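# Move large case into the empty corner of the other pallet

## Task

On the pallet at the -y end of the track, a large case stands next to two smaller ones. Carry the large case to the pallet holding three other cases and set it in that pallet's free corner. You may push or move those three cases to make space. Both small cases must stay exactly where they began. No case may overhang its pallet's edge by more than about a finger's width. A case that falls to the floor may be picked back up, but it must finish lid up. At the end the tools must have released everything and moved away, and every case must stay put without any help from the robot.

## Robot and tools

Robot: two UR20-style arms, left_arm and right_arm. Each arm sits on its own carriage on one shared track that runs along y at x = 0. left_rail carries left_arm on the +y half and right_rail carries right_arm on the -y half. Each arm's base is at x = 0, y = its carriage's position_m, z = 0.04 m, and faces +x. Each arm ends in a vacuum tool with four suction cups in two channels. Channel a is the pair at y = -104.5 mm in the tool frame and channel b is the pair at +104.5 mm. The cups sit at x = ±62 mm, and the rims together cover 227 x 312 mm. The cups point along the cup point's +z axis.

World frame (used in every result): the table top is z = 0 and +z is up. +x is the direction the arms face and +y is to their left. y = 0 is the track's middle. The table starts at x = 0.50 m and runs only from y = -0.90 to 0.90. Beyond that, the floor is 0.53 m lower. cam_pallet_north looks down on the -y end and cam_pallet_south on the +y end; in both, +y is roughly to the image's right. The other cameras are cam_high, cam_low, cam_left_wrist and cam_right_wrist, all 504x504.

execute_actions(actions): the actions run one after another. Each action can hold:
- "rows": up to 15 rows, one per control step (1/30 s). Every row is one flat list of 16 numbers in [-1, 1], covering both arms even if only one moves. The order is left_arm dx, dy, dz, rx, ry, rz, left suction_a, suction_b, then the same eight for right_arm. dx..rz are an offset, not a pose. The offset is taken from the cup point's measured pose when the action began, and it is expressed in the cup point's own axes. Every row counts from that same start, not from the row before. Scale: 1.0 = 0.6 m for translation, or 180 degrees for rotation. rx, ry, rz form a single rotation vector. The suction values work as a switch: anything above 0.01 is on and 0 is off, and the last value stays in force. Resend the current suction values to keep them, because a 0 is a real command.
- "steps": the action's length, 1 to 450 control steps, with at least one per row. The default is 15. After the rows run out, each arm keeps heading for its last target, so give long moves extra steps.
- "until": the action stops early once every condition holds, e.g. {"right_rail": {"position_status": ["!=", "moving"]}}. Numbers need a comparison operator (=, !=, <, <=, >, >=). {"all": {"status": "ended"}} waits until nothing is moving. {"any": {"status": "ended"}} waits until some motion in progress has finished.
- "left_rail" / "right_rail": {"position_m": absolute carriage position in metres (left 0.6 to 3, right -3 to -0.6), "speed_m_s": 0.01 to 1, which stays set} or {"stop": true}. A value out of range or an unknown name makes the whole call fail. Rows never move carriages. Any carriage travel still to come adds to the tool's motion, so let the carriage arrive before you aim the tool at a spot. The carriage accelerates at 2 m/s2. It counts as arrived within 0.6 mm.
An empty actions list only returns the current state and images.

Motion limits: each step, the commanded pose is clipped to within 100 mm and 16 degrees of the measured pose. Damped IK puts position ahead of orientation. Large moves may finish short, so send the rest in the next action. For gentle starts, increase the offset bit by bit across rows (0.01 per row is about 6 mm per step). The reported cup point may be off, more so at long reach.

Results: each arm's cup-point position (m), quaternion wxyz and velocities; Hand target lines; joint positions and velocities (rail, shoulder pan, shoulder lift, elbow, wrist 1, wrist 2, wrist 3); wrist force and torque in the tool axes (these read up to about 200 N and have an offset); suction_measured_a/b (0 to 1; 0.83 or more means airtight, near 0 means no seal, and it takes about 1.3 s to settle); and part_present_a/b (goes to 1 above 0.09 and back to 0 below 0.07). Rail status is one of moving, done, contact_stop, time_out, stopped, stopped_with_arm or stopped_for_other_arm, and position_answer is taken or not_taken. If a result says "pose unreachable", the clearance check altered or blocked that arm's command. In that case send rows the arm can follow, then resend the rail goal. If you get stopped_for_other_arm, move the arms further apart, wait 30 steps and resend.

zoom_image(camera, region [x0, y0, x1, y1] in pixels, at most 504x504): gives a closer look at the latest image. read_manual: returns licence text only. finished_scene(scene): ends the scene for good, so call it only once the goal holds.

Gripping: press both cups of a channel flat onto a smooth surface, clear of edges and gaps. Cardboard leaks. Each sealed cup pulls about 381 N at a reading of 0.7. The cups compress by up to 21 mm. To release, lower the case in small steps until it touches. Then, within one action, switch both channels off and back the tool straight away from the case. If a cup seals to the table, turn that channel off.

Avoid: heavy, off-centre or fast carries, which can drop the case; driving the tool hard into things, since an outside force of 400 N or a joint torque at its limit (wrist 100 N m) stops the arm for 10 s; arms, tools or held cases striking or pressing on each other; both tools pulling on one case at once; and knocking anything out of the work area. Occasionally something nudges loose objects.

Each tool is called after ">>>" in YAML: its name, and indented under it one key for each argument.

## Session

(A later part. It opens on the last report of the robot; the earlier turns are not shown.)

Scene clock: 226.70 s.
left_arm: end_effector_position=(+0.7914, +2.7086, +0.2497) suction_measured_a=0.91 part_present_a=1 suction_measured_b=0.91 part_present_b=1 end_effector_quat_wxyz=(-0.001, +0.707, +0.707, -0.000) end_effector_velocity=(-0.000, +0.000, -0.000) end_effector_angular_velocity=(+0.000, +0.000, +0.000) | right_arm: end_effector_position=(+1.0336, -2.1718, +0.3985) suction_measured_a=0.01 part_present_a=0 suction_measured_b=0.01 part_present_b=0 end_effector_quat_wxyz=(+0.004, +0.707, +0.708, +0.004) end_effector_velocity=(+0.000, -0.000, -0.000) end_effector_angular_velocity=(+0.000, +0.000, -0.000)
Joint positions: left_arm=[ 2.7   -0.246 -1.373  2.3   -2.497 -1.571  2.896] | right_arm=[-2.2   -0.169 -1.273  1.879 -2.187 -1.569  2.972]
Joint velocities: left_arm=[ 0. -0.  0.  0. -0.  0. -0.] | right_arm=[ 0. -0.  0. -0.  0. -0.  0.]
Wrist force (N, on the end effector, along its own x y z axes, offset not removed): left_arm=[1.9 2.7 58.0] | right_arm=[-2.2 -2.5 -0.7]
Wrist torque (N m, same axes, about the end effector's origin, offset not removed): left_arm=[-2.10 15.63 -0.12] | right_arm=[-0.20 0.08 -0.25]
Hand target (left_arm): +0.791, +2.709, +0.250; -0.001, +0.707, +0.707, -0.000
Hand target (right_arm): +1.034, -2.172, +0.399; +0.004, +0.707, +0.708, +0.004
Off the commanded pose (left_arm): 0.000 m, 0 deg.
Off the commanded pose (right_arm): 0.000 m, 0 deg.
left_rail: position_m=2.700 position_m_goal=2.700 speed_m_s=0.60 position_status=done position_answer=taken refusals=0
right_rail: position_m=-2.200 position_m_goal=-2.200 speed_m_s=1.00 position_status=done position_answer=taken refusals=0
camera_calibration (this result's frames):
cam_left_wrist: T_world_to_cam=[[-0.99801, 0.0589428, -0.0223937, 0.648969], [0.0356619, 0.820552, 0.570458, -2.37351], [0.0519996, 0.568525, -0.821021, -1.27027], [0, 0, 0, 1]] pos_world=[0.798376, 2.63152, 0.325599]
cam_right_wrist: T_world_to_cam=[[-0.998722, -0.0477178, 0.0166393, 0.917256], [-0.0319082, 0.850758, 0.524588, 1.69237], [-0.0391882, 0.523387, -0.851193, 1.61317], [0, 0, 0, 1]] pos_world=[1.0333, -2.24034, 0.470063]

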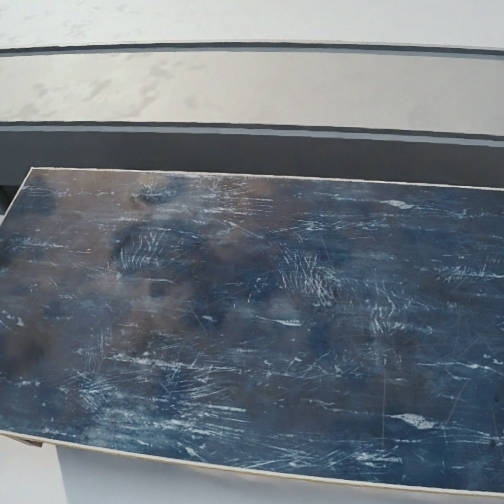

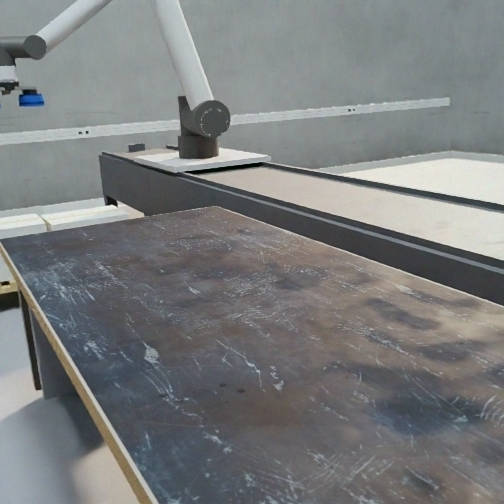

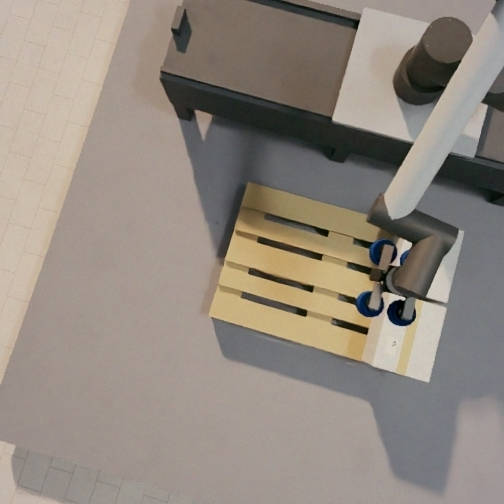

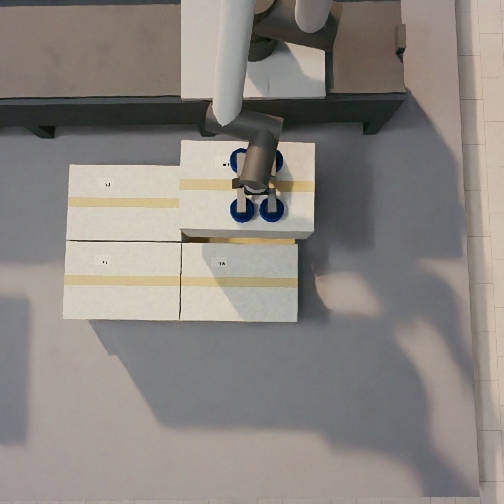

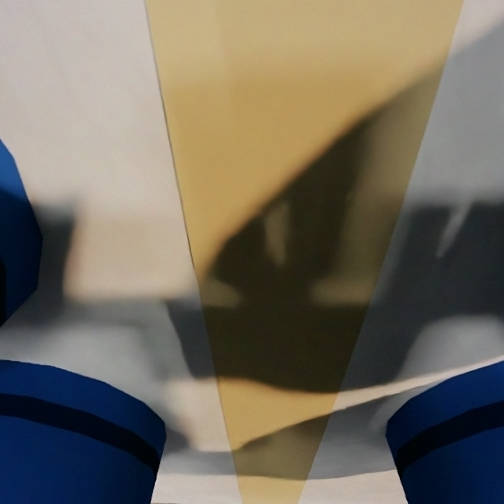

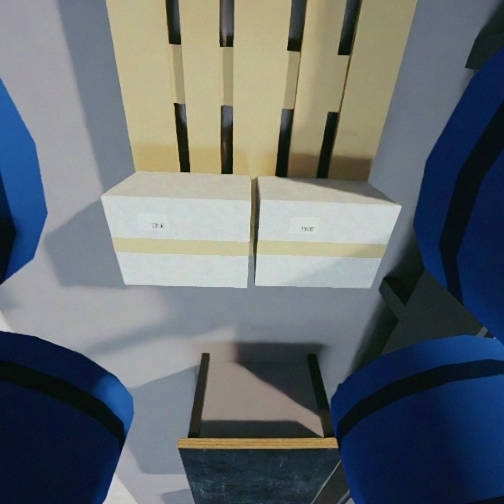

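>>> execute_actions:
  actions:
    - {"rows":[[-0.04,0.005,0,0,0,0,1,1,0,0,0,0,0,0,0,0],[-0.075,0.01,0,0,0,0,1,1,0,0,0,0,0,0,0,0]],"steps":30}

>>> zoom_image:
  camera: "cam_pallet_south"
  region: [140, 130, 340, 330]

Scene clock: 238.33 s.
left_arm: end_effector_position=(+0.7974, +2.6637, +0.2497) suction_measured_a=0.91 part_present_a=1 suction_measured_b=0.91 part_present_b=1 end_effector_quat_wxyz=(-0.001, +0.707, +0.707, -0.000) end_effector_velocity=(+0.000, -0.000, +0.000) end_effector_angular_velocity=(-0.000, -0.000, -0.000) | right_arm: end_effector_position=(+1.0336, -2.1718, +0.3985) suction_measured_a=0.01 part_present_a=0 suction_measured_b=0.01 part_present_b=0 end_effector_quat_wxyz=(+0.004, +0.707, +0.708, +0.004) end_effector_velocity=(+0.000, +0.000, -0.000) end_effector_angular_velocity=(+0.000, +0.000, +0.000)
Joint positions: left_arm=[ 2.7   -0.3   -1.366  2.291 -2.495 -1.571  2.841] | right_arm=[-2.2   -0.169 -1.273  1.879 -2.187 -1.569  2.972]
Joint velocities: left_arm=[ 0. -0.  0. -0.  0. -0. -0.] | right_arm=[ 0.  0.  0. -0.  0. -0. -0.]
Wrist force (N, on the end effector, along its own x y z axes, offset not removed): left_arm=[-3.0 3.2 51.4] | right_arm=[-1.6 -1.3 1.1]
Wrist torque (N m, same axes, about the end effector's origin, offset not removed): left_arm=[-1.90 16.30 -0.39] | right_arm=[0.00 0.01 -0.30]
Hand target (left_arm): +0.797, +2.664, +0.250; -0.001, +0.707, +0.707, -0.000
Hand target (right_arm): +1.034, -2.172, +0.399; +0.004, +0.707, +0.708, +0.004
Off the commanded pose (left_arm): 0.000 m, 0 deg.
Off the commanded pose (right_arm): 0.000 m, 0 deg.
left_rail: position_m=2.700 position_m_goal=2.700 speed_m_s=0.60 position_status=done position_answer=taken refusals=0
right_rail: position_m=-2.200 position_m_goal=-2.200 speed_m_s=1.00 position_status=done position_answer=taken refusals=0
camera_calibration (this result's frames):
cam_left_wrist: T_world_to_cam=[[-0.998011, 0.0589253, -0.0224016, 0.657625], [0.0356395, 0.820514, 0.570515, -2.3368], [0.0519986, 0.568582, -0.820982, -1.24525], [0, 0, 0, 1]] pos_world=[0.804351, 2.58665, 0.325579]
cam_right_wrist: T_world_to_cam=[[-0.998722, -0.0477177, 0.0166393, 0.917256], [-0.0319082, 0.850758, 0.524588, 1.69237], [-0.0391882, 0.523387, -0.851193, 1.61317], [0, 0, 0, 1]] pos_world=[1.0333, -2.24034, 0.470063]

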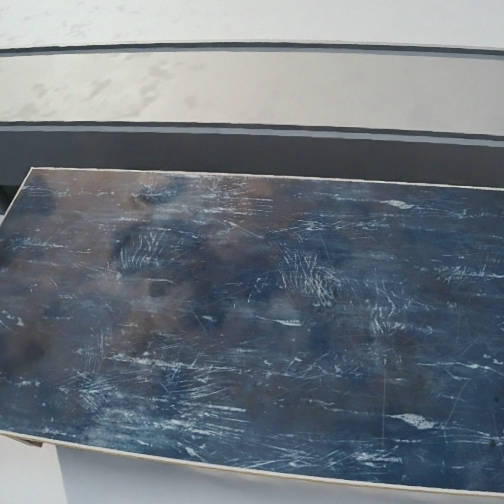

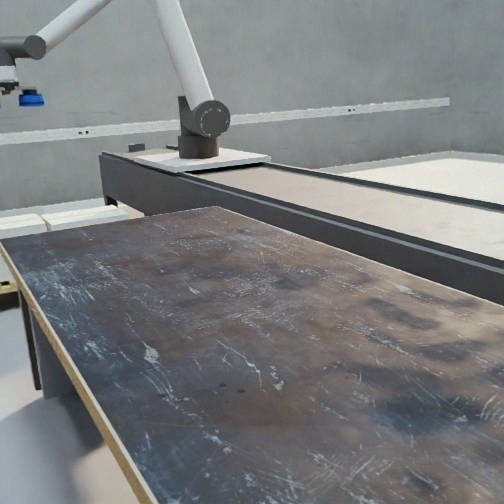

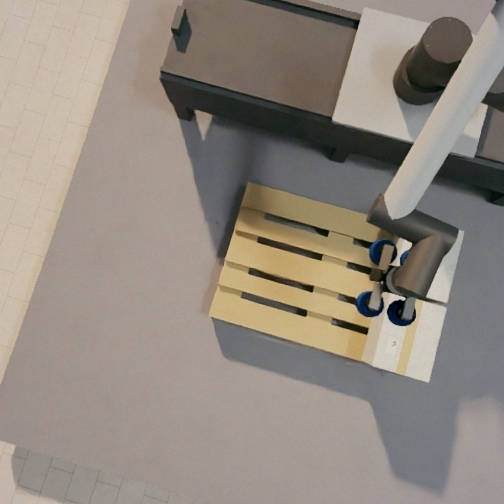

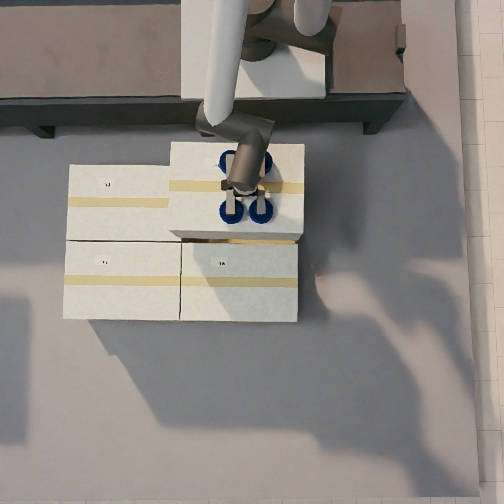

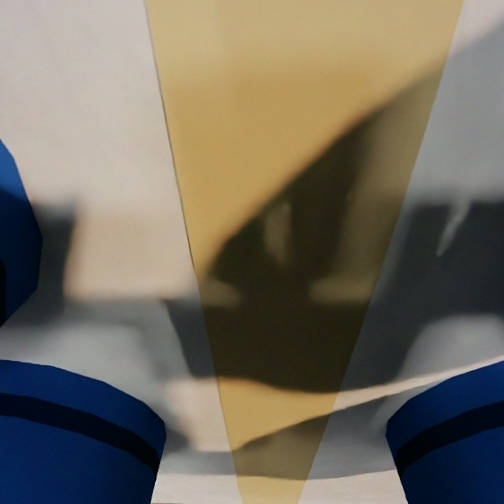

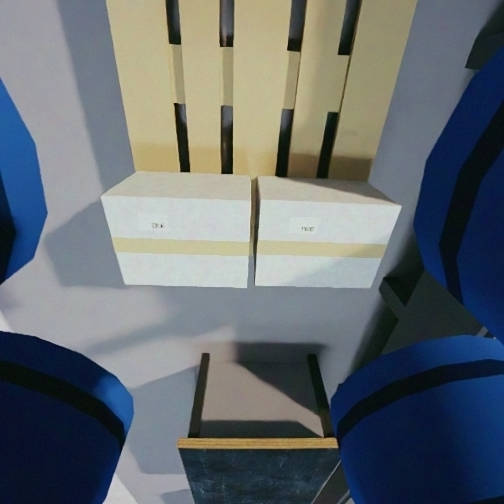

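Region (140, 130, 340, 330) of cam_pallet_south's 504x504 image, scaled by 2.520, with more detail than that image has.

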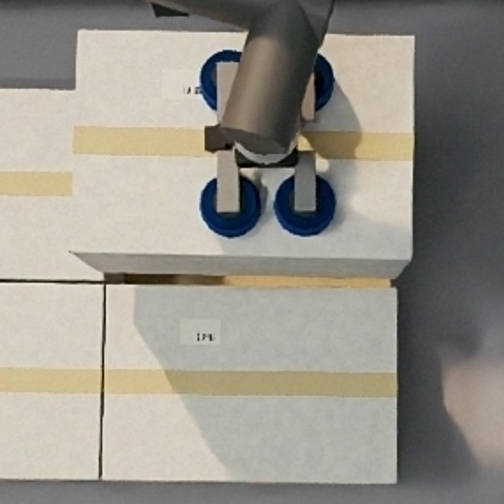

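>>> execute_actions:
  actions:
    - {"rows":[[0.008,0,0,0,0,0,1,1,0,0,0,0,0,0,0,0],[0.008,0,0.03,0,0,0,1,1,0,0,0,0,0,0,0,0],[0.008,0,0.06,0,0,0,1,1,0,0,0,0,0,0,0,0],[0.008,0,0.09,0,0,0,1,1,0,0,0,0,0,0,0,0],[0.008,0,0.12,0,0,0,1,1,0,0,0,0,0,0,0,0],[0.008,0,0.15,0,0,0,1,1,0,0,0,0,0,0,0,0]],"steps":30}

>>> zoom_image:
  camera: "cam_pallet_south"
  region: [140, 130, 340, 330]

Scene clock: 252.63 s.
left_arm: end_effector_position=(+0.7972, +2.6686, +0.1599) suction_measured_a=0.91 part_present_a=1 suction_measured_b=0.91 part_present_b=1 end_effector_quat_wxyz=(-0.001, +0.707, +0.707, -0.000) end_effector_velocity=(+0.000, +0.000, -0.001) end_effector_angular_velocity=(-0.000, -0.000, +0.000) | right_arm: end_effector_position=(+1.0336, -2.1718, +0.3985) suction_measured_a=0.01 part_present_a=0 suction_measured_b=0.01 part_present_b=0 end_effector_quat_wxyz=(+0.004, +0.707, +0.708, +0.004) end_effector_velocity=(+0.000, -0.000, +0.000) end_effector_angular_velocity=(-0.000, -0.000, +0.000)
Joint positions: left_arm=[ 2.7   -0.294 -1.247  2.334 -2.657 -1.571  2.847] | right_arm=[-2.2   -0.169 -1.273  1.879 -2.187 -1.569  2.972]
Joint velocities: left_arm=[ 0.     0.     0.002  0.    -0.002 -0.     0.   ] | right_arm=[ 0. -0. -0. -0.  0. -0. -0.]
Wrist force (N, on the end effector, along its own x y z axes, offset not removed): left_arm=[1.0 0.0 58.5] | right_arm=[-1.1 0.0 1.5]
Wrist torque (N m, same axes, about the end effector's origin, offset not removed): left_arm=[-2.25 15.77 -0.27] | right_arm=[0.18 -0.02 -0.28]
Hand target (left_arm): +0.797, +2.669, +0.160; -0.001, +0.707, +0.707, -0.000
Hand target (right_arm): +1.034, -2.172, +0.399; +0.004, +0.707, +0.708, +0.004
Off the commanded pose (left_arm): 0.000 m, 0 deg.
Off the commanded pose (right_arm): 0.000 m, 0 deg.
left_rail: position_m=2.700 position_m_goal=2.700 speed_m_s=0.60 position_status=done position_answer=taken refusals=0
right_rail: position_m=-2.200 position_m_goal=-2.200 speed_m_s=1.00 position_status=done position_answer=taken refusals=0
camera_calibration (this result's frames):
cam_left_wrist: T_world_to_cam=[[-0.99801, 0.0589328, -0.0224262, 0.655144], [0.0356324, 0.820522, 0.570503, -2.28954], [0.0520225, 0.568568, -0.820989, -1.3217], [0, 0, 0, 1]] pos_world=[0.80418, 2.59149, 0.235781]
cam_right_wrist: T_world_to_cam=[[-0.998722, -0.0477177, 0.0166392, 0.917256], [-0.0319082, 0.850758, 0.524588, 1.69236], [-0.0391881, 0.523387, -0.851193, 1.61317], [0, 0, 0, 1]] pos_world=[1.0333, -2.24034, 0.470063]

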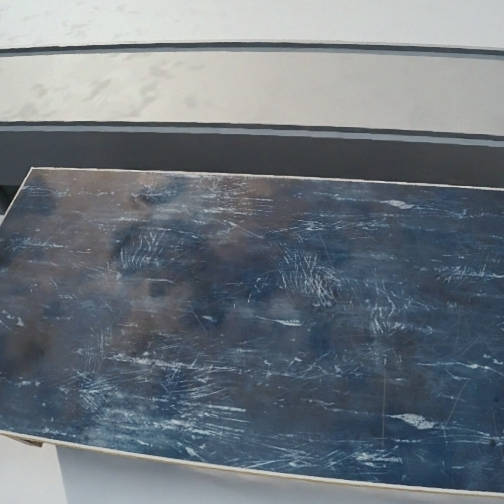

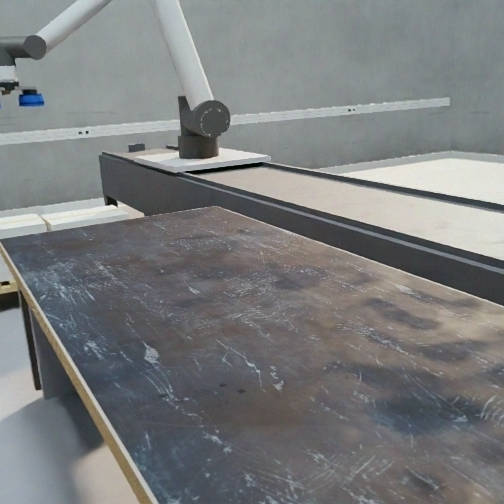

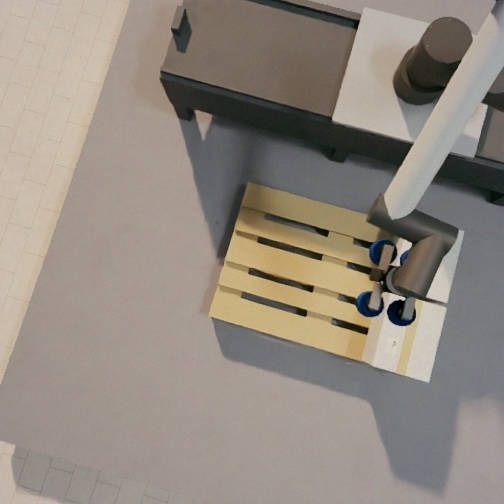

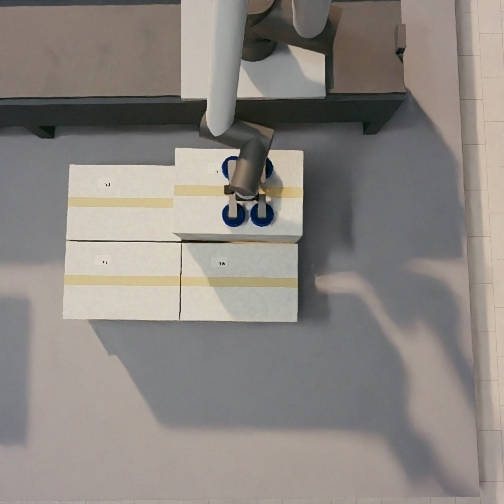

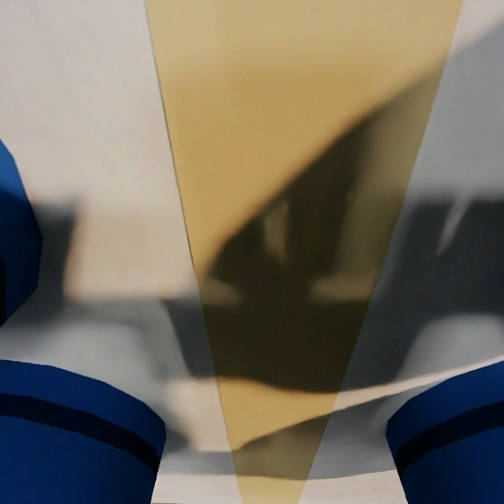

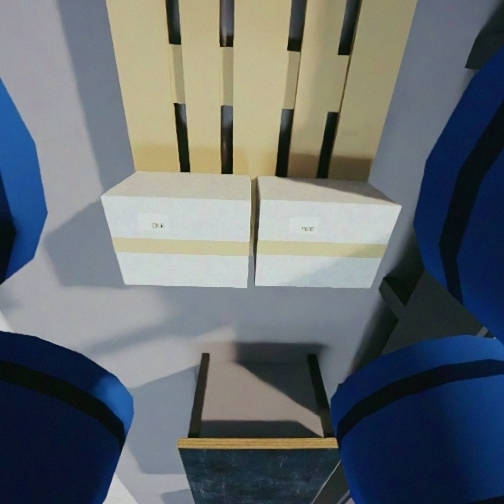

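Region (140, 130, 340, 330) of cam_pallet_south's 504x504 image, scaled by 2.520, with more detail than that image has.

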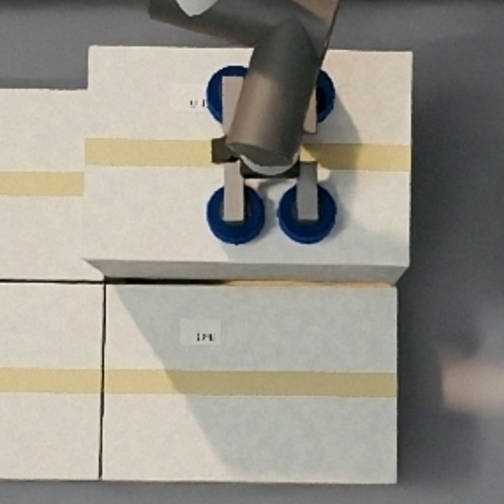

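Fits in. Continue down to near contact (~-0.09).

>>> execute_actions:
  actions:
    - {"rows":[[0,0,0.04,0,0,0,1,1,0,0,0,0,0,0,0,0],[0,0,0.08,0,0,0,1,1,0,0,0,0,0,0,0,0],[0,0,0.12,0,0,0,1,1,0,0,0,0,0,0,0,0],[0,0,0.16,0,0,0,1,1,0,0,0,0,0,0,0,0],[0,0,0.2,0,0,0,1,1,0,0,0,0,0,0,0,0],[0,0,0.24,0,0,0,1,1,0,0,0,0,0,0,0,0],[0,0,0.28,0,0,0,1,1,0,0,0,0,0,0,0,0],[0,0,0.32,0,0,0,1,1,0,0,0,0,0,0,0,0],[0,0,0.36,0,0,0,1,1,0,0,0,0,0,0,0,0],[0,0,0.385,0,0,0,1,1,0,0,0,0,0,0,0,0]],"steps":35}
    - {"rows":[[0,0,0.008,0,0,0,1,1,0,0,0,0,0,0,0,0],[0,0,0.016,0,0,0,1,1,0,0,0,0,0,0,0,0],[0,0,0.024,0,0,0,1,1,0,0,0,0,0,0,0,0]],"steps":20}

Scene clock: 265.30 s.
left_arm: end_effector_position=(+0.7968, +2.6687, -0.0850) suction_measured_a=0.91 part_present_a=1 suction_measured_b=0.91 part_present_b=1 end_effector_quat_wxyz=(-0.001, +0.707, +0.707, -0.000) end_effector_velocity=(+0.000, -0.000, -0.001) end_effector_angular_velocity=(-0.000, -0.000, -0.000) | right_arm: end_effector_position=(+1.0336, -2.1718, +0.3985) suction_measured_a=0.01 part_present_a=0 suction_measured_b=0.01 part_present_b=0 end_effector_quat_wxyz=(+0.004, +0.707, +0.708, +0.004) end_effector_velocity=(-0.000, +0.000, +0.000) end_effector_angular_velocity=(+0.000, +0.000, +0.000)
Joint positions: left_arm=[ 2.7   -0.294 -0.862  2.362 -3.07  -1.571  2.847] | right_arm=[-2.2   -0.169 -1.273  1.879 -2.187 -1.569  2.972]
Joint velocities: left_arm=[ 0.    -0.     0.002 -0.    -0.002  0.     0.   ] | right_arm=[ 0.  0. -0. -0.  0.  0.  0.]
Wrist force (N, on the end effector, along its own x y z axes, offset not removed): left_arm=[-1.9 2.7 56.1] | right_arm=[-1.9 -0.7 1.2]
Wrist torque (N m, same axes, about the end effector's origin, offset not removed): left_arm=[-1.95 15.97 0.06] | right_arm=[0.07 0.03 -0.29]
Hand target (left_arm): +0.797, +2.669, -0.085; -0.001, +0.707, +0.707, -0.000
Hand target (right_arm): +1.034, -2.172, +0.399; +0.004, +0.707, +0.708, +0.004
Off the commanded pose (left_arm): 0.000 m, 0 deg.
Off the commanded pose (right_arm): 0.000 m, 0 deg.
left_rail: position_m=2.700 position_m_goal=2.700 speed_m_s=0.60 position_status=done position_answer=taken refusals=0
right_rail: position_m=-2.200 position_m_goal=-2.200 speed_m_s=1.00 position_status=done position_answer=taken refusals=0
camera_calibration (this result's frames):
cam_left_wrist: T_world_to_cam=[[-0.998009, 0.0589547, -0.0224347, 0.649131], [0.0356451, 0.820517, 0.57051, -2.14993], [0.0520423, 0.568574, -0.820984, -1.52277], [0, 0, 0, 1]] pos_world=[0.803721, 2.5916, -0.00904983]
cam_right_wrist: T_world_to_cam=[[-0.998722, -0.0477177, 0.0166394, 0.917256], [-0.0319081, 0.850758, 0.524588, 1.69237], [-0.0391883, 0.523387, -0.851193, 1.61317], [0, 0, 0, 1]] pos_world=[1.0333, -2.24034, 0.470063]

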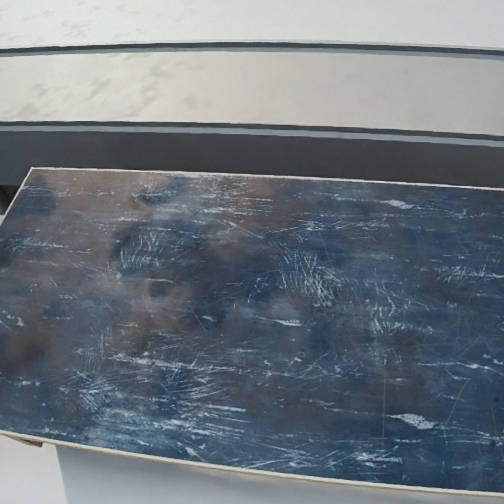

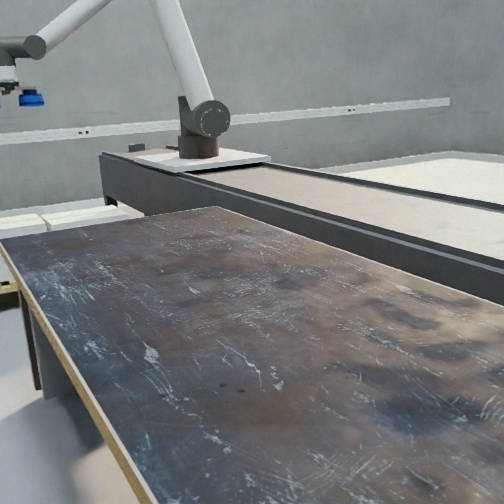

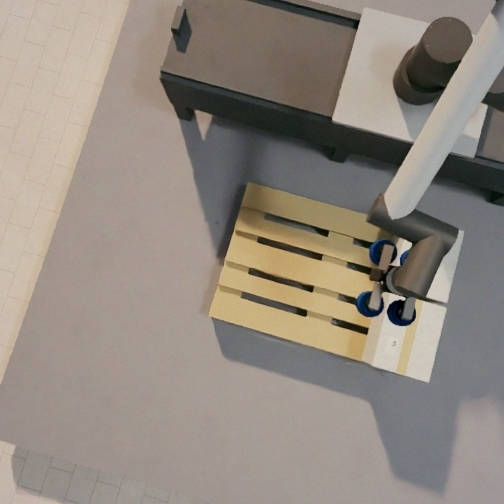

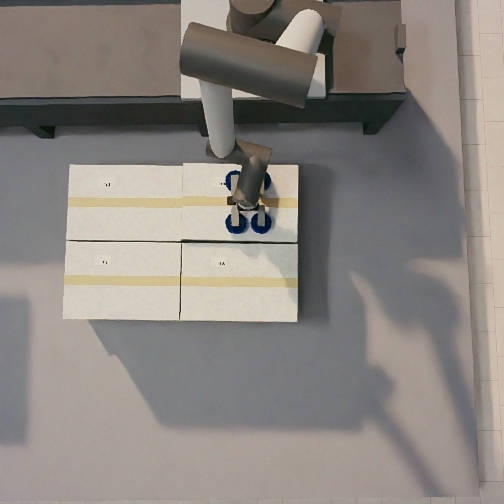

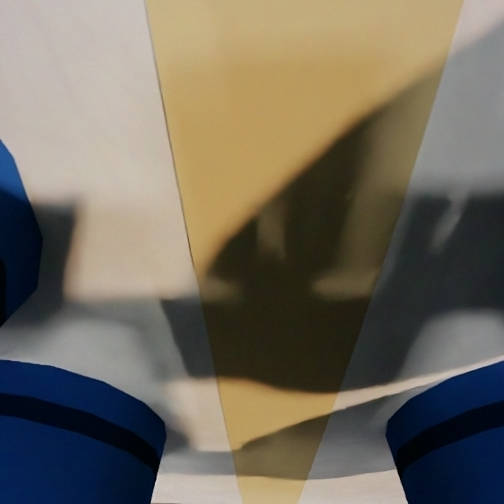

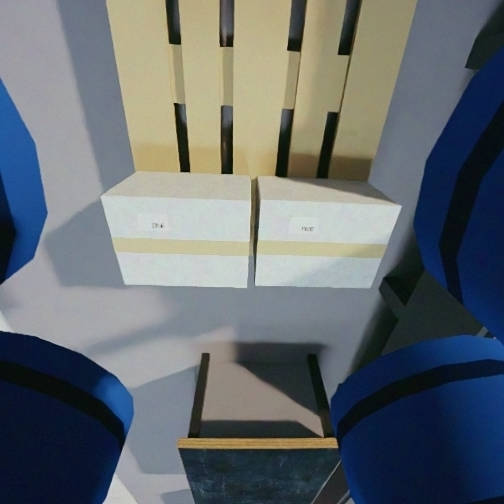

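>>> execute_actions:
  actions:
    - {"rows":[[0,0,0.004,0,0,0,1,1,0,0,0,0,0,0,0,0],[0,0,0.008,0,0,0,1,1,0,0,0,0,0,0,0,0],[0,0,0.012,0,0,0,1,1,0,0,0,0,0,0,0,0]],"steps":20}

Scene clock: 272.40 s.
left_arm: end_effector_position=(+0.7968, +2.6687, -0.0921) suction_measured_a=0.91 part_present_a=1 suction_measured_b=0.91 part_present_b=1 end_effector_quat_wxyz=(-0.001, +0.707, +0.707, -0.000) end_effector_velocity=(-0.000, +0.000, -0.001) end_effector_angular_velocity=(-0.000, -0.000, +0.000) | right_arm: end_effector_position=(+1.0336, -2.1718, +0.3985) suction_measured_a=0.01 part_present_a=0 suction_measured_b=0.01 part_present_b=0 end_effector_quat_wxyz=(+0.004, +0.707, +0.708, +0.004) end_effector_velocity=(+0.000, -0.000, -0.000) end_effector_angular_velocity=(+0.000, +0.000, +0.000)
Joint positions: left_arm=[ 2.7   -0.294 -0.85   2.361 -3.08  -1.571  2.847] | right_arm=[-2.2   -0.169 -1.273  1.879 -2.187 -1.569  2.972]
Joint velocities: left_arm=[ 0.    -0.     0.001 -0.    -0.001  0.    -0.   ] | right_arm=[ 0. -0.  0.  0. -0.  0. -0.]
Wrist force (N, on the end effector, along its own x y z axes, offset not removed): left_arm=[5.8 -1.0 55.6] | right_arm=[-3.1 -2.8 2.5]
Wrist torque (N m, same axes, about the end effector's origin, offset not removed): left_arm=[-2.44 15.17 -0.14] | right_arm=[-0.27 0.13 -0.28]
Hand target (left_arm): +0.797, +2.669, -0.092; -0.001, +0.707, +0.707, -0.000
Hand target (right_arm): +1.034, -2.172, +0.399; +0.004, +0.707, +0.708, +0.004
Off the commanded pose (left_arm): 0.000 m, 0 deg.
Off the commanded pose (right_arm): 0.000 m, 0 deg.
left_rail: position_m=2.700 position_m_goal=2.700 speed_m_s=0.60 position_status=done position_answer=taken refusals=0
right_rail: position_m=-2.200 position_m_goal=-2.200 speed_m_s=1.00 position_status=done position_answer=taken refusals=0
camera_calibration (this result's frames):
cam_left_wrist: T_world_to_cam=[[-0.998009, 0.058953, -0.0224323, 0.648965], [0.035647, 0.820537, 0.57048, -2.14592], [0.0520381, 0.568544, -0.821005, -1.52854], [0, 0, 0, 1]] pos_world=[0.803711, 2.59159, -0.0161765]
cam_right_wrist: T_world_to_cam=[[-0.998722, -0.0477178, 0.0166396, 0.917256], [-0.0319081, 0.850758, 0.524588, 1.69237], [-0.0391885, 0.523387, -0.851193, 1.61317], [0, 0, 0, 1]] pos_world=[1.0333, -2.24034, 0.470063]

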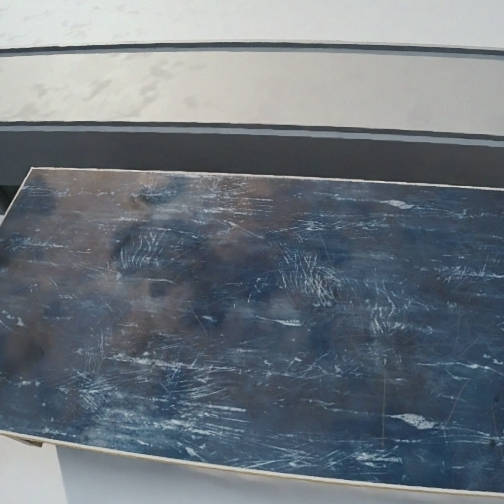

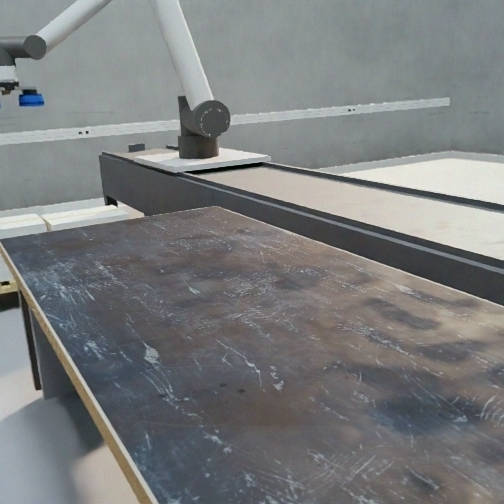

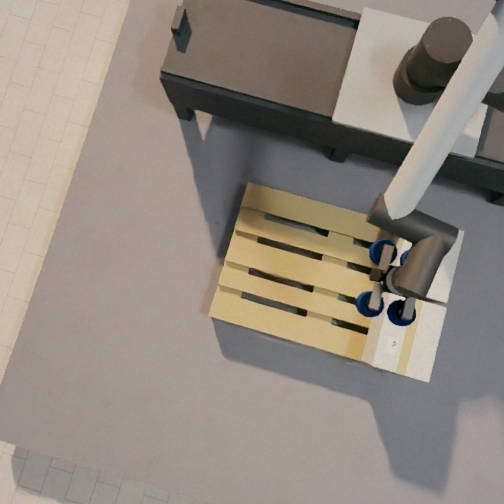

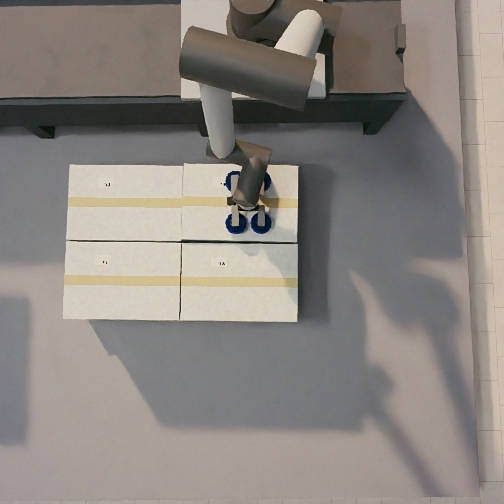

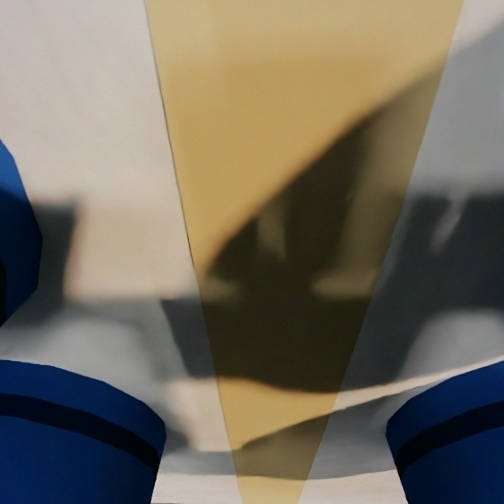

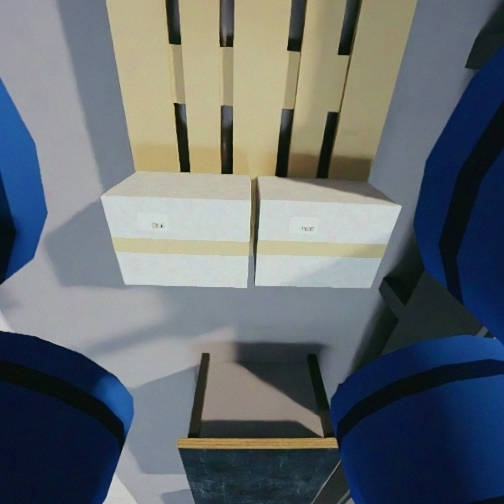

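>>> execute_actions:
  actions:
    - {"rows":[[0,0,0.004,0,0,0,1,1,0,0,0,0,0,0,0,0],[0,0,0.008,0,0,0,1,1,0,0,0,0,0,0,0,0],[0,0,0.013,0,0,0,1,1,0,0,0,0,0,0,0,0]],"steps":20}

Scene clock: 276.93 s.
left_arm: end_effector_position=(+0.7968, +2.6687, -0.0998) suction_measured_a=0.91 part_present_a=1 suction_measured_b=0.91 part_present_b=1 end_effector_quat_wxyz=(-0.001, +0.707, +0.707, -0.000) end_effector_velocity=(-0.000, +0.000, -0.001) end_effector_angular_velocity=(-0.000, -0.000, -0.000) | right_arm: end_effector_position=(+1.0336, -2.1718, +0.3985) suction_measured_a=0.01 part_present_a=0 suction_measured_b=0.01 part_present_b=0 end_effector_quat_wxyz=(+0.004, +0.707, +0.708, +0.004) end_effector_velocity=(-0.000, -0.000, +0.000) end_effector_angular_velocity=(-0.000, -0.000, +0.000)
Joint positions: left_arm=[ 2.7   -0.294 -0.837  2.359 -3.091 -1.571  2.847] | right_arm=[-2.2   -0.169 -1.273  1.879 -2.187 -1.569  2.972]
Joint velocities: left_arm=[ 0.     0.     0.001 -0.    -0.001  0.     0.   ] | right_arm=[ 0. -0. -0.  0. -0.  0. -0.]
Wrist force (N, on the end effector, along its own x y z axes, offset not removed): left_arm=[-0.3 -3.8 59.8] | right_arm=[-1.2 -1.8 2.0]
Wrist torque (N m, same axes, about the end effector's origin, offset not removed): left_arm=[-3.06 16.02 -0.06] | right_arm=[-0.09 -0.10 -0.23]
Hand target (left_arm): +0.797, +2.669, -0.100; -0.001, +0.707, +0.707, -0.000
Hand target (right_arm): +1.034, -2.172, +0.399; +0.004, +0.707, +0.708, +0.004
Off the commanded pose (left_arm): 0.000 m, 0 deg.
Off the commanded pose (right_arm): 0.000 m, 0 deg.
left_rail: position_m=2.700 position_m_goal=2.700 speed_m_s=0.60 position_status=done position_answer=taken refusals=0
right_rail: position_m=-2.200 position_m_goal=-2.200 speed_m_s=1.00 position_status=done position_answer=taken refusals=0
camera_calibration (this result's frames):
cam_left_wrist: T_world_to_cam=[[-0.998008, 0.0589524, -0.0224474, 0.648786], [0.0356361, 0.820519, 0.570507, -2.14146], [0.0520513, 0.568571, -0.820986, -1.53497], [0, 0, 0, 1]] pos_world=[0.803704, 2.5916, -0.0239002]
cam_right_wrist: T_world_to_cam=[[-0.998722, -0.0477177, 0.0166393, 0.917256], [-0.0319082, 0.850758, 0.524588, 1.69237], [-0.0391881, 0.523387, -0.851193, 1.61317], [0, 0, 0, 1]] pos_world=[1.0333, -2.24034, 0.470063]

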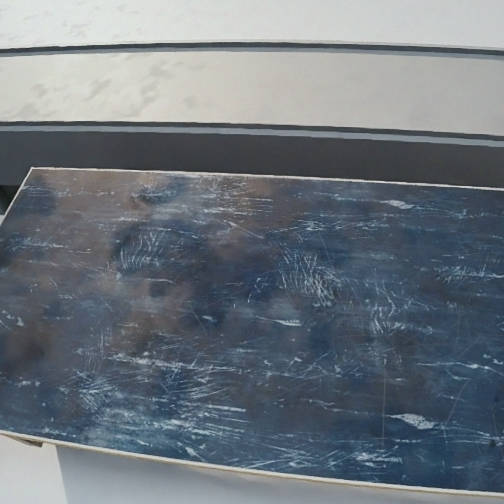

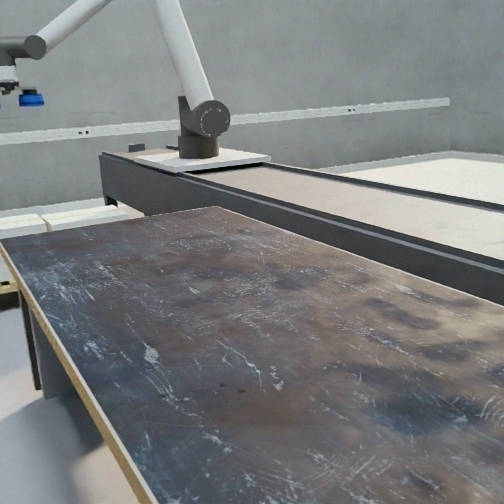

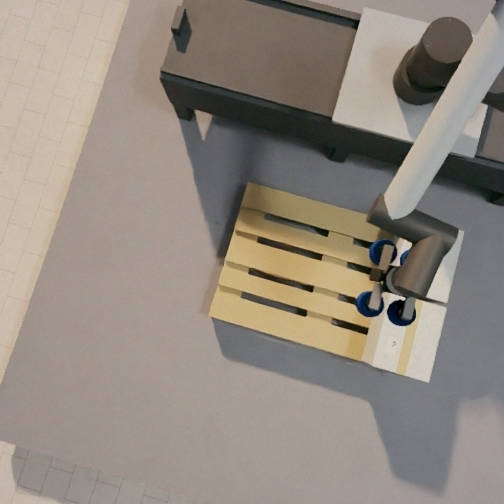

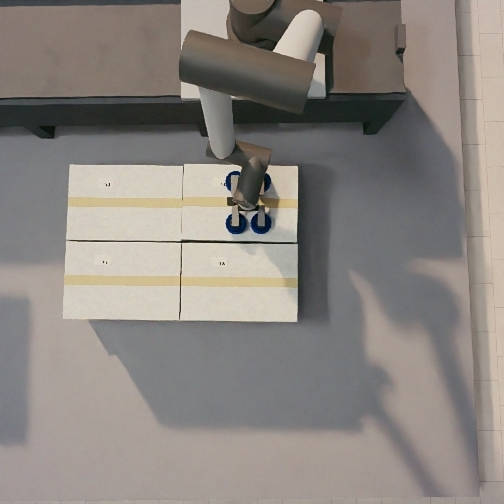

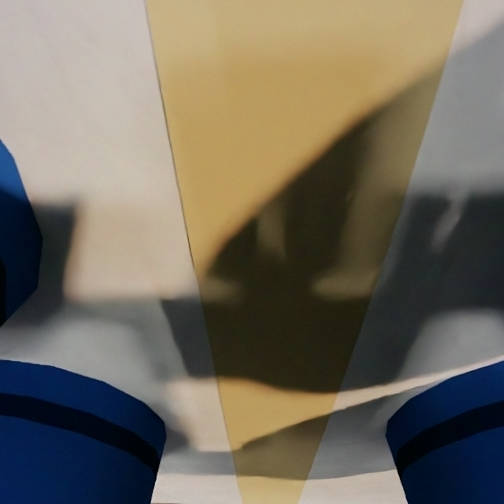

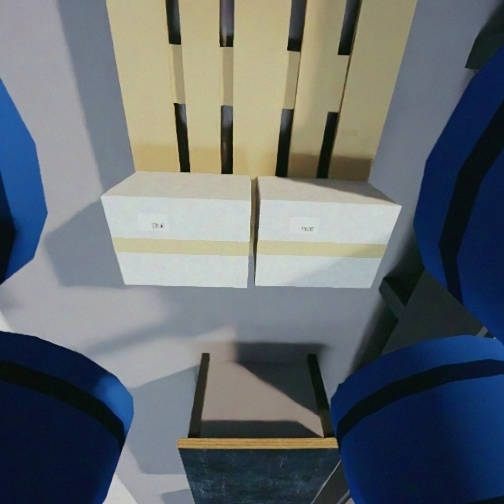

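>>> execute_actions:
  actions:
    - {"rows":[[0,0,0.004,0,0,0,1,1,0,0,0,0,0,0,0,0],[0,0,0.008,0,0,0,1,1,0,0,0,0,0,0,0,0],[0,0,0.013,0,0,0,1,1,0,0,0,0,0,0,0,0]],"steps":20}

Scene clock: 282.97 s.
left_arm: end_effector_position=(+0.7967, +2.6687, -0.1075) suction_measured_a=0.91 part_present_a=1 suction_measured_b=0.91 part_present_b=1 end_effector_quat_wxyz=(-0.001, +0.707, +0.707, -0.000) end_effector_velocity=(-0.000, +0.000, -0.001) end_effector_angular_velocity=(-0.000, -0.000, -0.000) | right_arm: end_effector_position=(+1.0336, -2.1718, +0.3985) suction_measured_a=0.01 part_present_a=0 suction_measured_b=0.01 part_present_b=0 end_effector_quat_wxyz=(+0.004, +0.707, +0.708, +0.004) end_effector_velocity=(-0.000, +0.000, -0.000) end_effector_angular_velocity=(+0.000, +0.000, -0.000)
Joint positions: left_arm=[ 2.7   -0.294 -0.824  2.358 -3.103 -1.571  2.847] | right_arm=[-2.2   -0.169 -1.273  1.879 -2.187 -1.569  2.972]
Joint velocities: left_arm=[ 0.    -0.     0.001 -0.    -0.001  0.     0.   ] | right_arm=[ 0. -0.  0.  0. -0.  0.  0.]
Wrist force (N, on the end effector, along its own x y z axes, offset not removed): left_arm=[-2.2 -4.6 57.6] | right_arm=[-0.9 -1.0 0.8]
Wrist torque (N m, same axes, about the end effector's origin, offset not removed): left_arm=[-3.07 16.09 0.01] | right_arm=[0.09 -0.08 -0.28]
Hand target (left_arm): +0.797, +2.669, -0.108; -0.001, +0.707, +0.707, -0.000
Hand target (right_arm): +1.034, -2.172, +0.399; +0.004, +0.707, +0.708, +0.004
Off the commanded pose (left_arm): 0.000 m, 0 deg.
Off the commanded pose (right_arm): 0.000 m, 0 deg.
left_rail: position_m=2.700 position_m_goal=2.700 speed_m_s=0.60 position_status=done position_answer=taken refusals=0
right_rail: position_m=-2.200 position_m_goal=-2.200 speed_m_s=1.00 position_status=done position_answer=taken refusals=0
camera_calibration (this result's frames):
cam_left_wrist: T_world_to_cam=[[-0.998009, 0.058951, -0.0224427, 0.648605], [0.0356402, 0.820546, 0.570469, -2.13713], [0.052045, 0.568533, -0.821013, -1.54119], [0, 0, 0, 1]] pos_world=[0.803692, 2.59159, -0.0316184]
cam_right_wrist: T_world_to_cam=[[-0.998722, -0.0477176, 0.0166395, 0.917256], [-0.031908, 0.850758, 0.524588, 1.69237], [-0.0391883, 0.523387, -0.851193, 1.61317], [0, 0, 0, 1]] pos_world=[1.0333, -2.24034, 0.470063]

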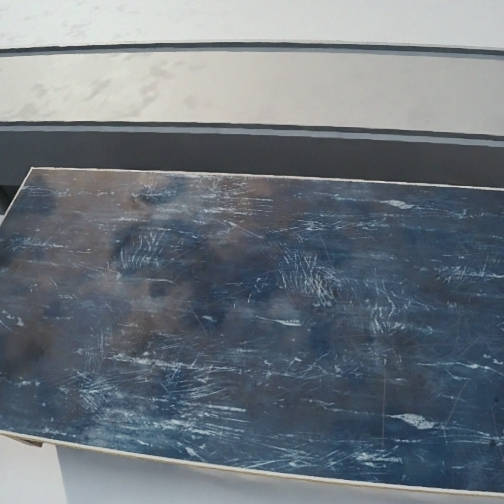

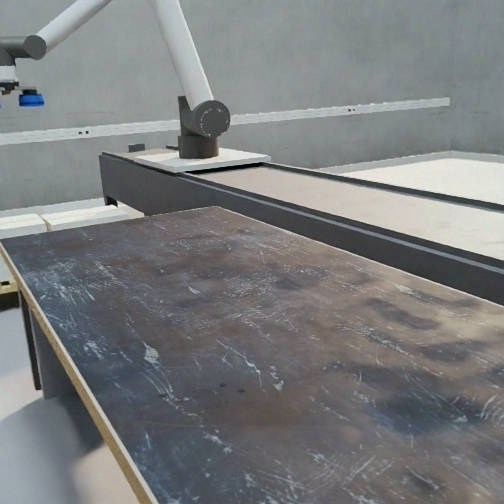

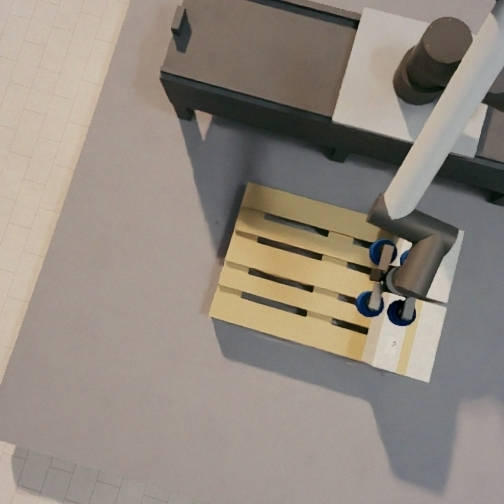

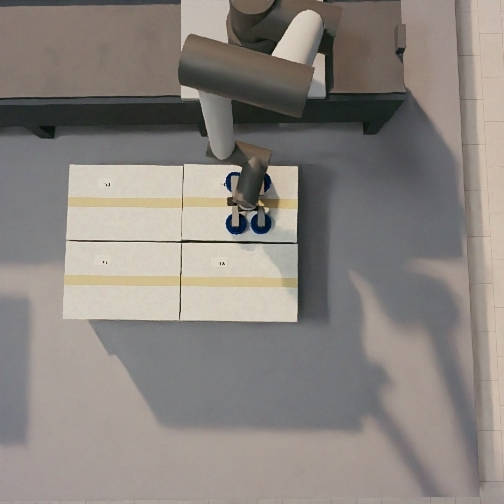

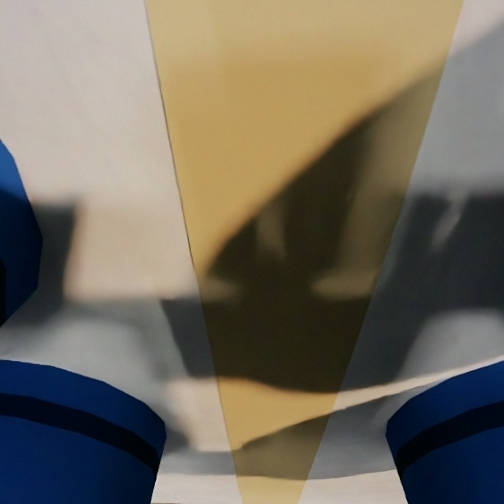

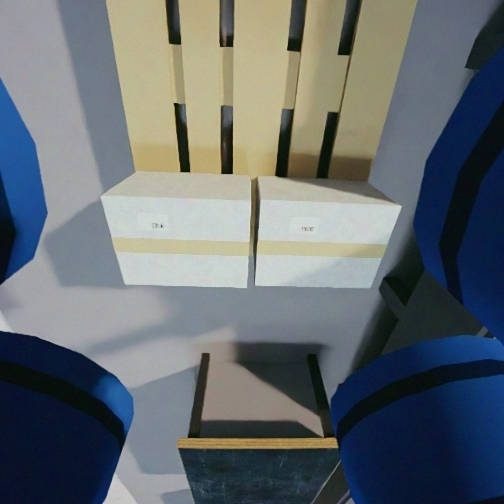

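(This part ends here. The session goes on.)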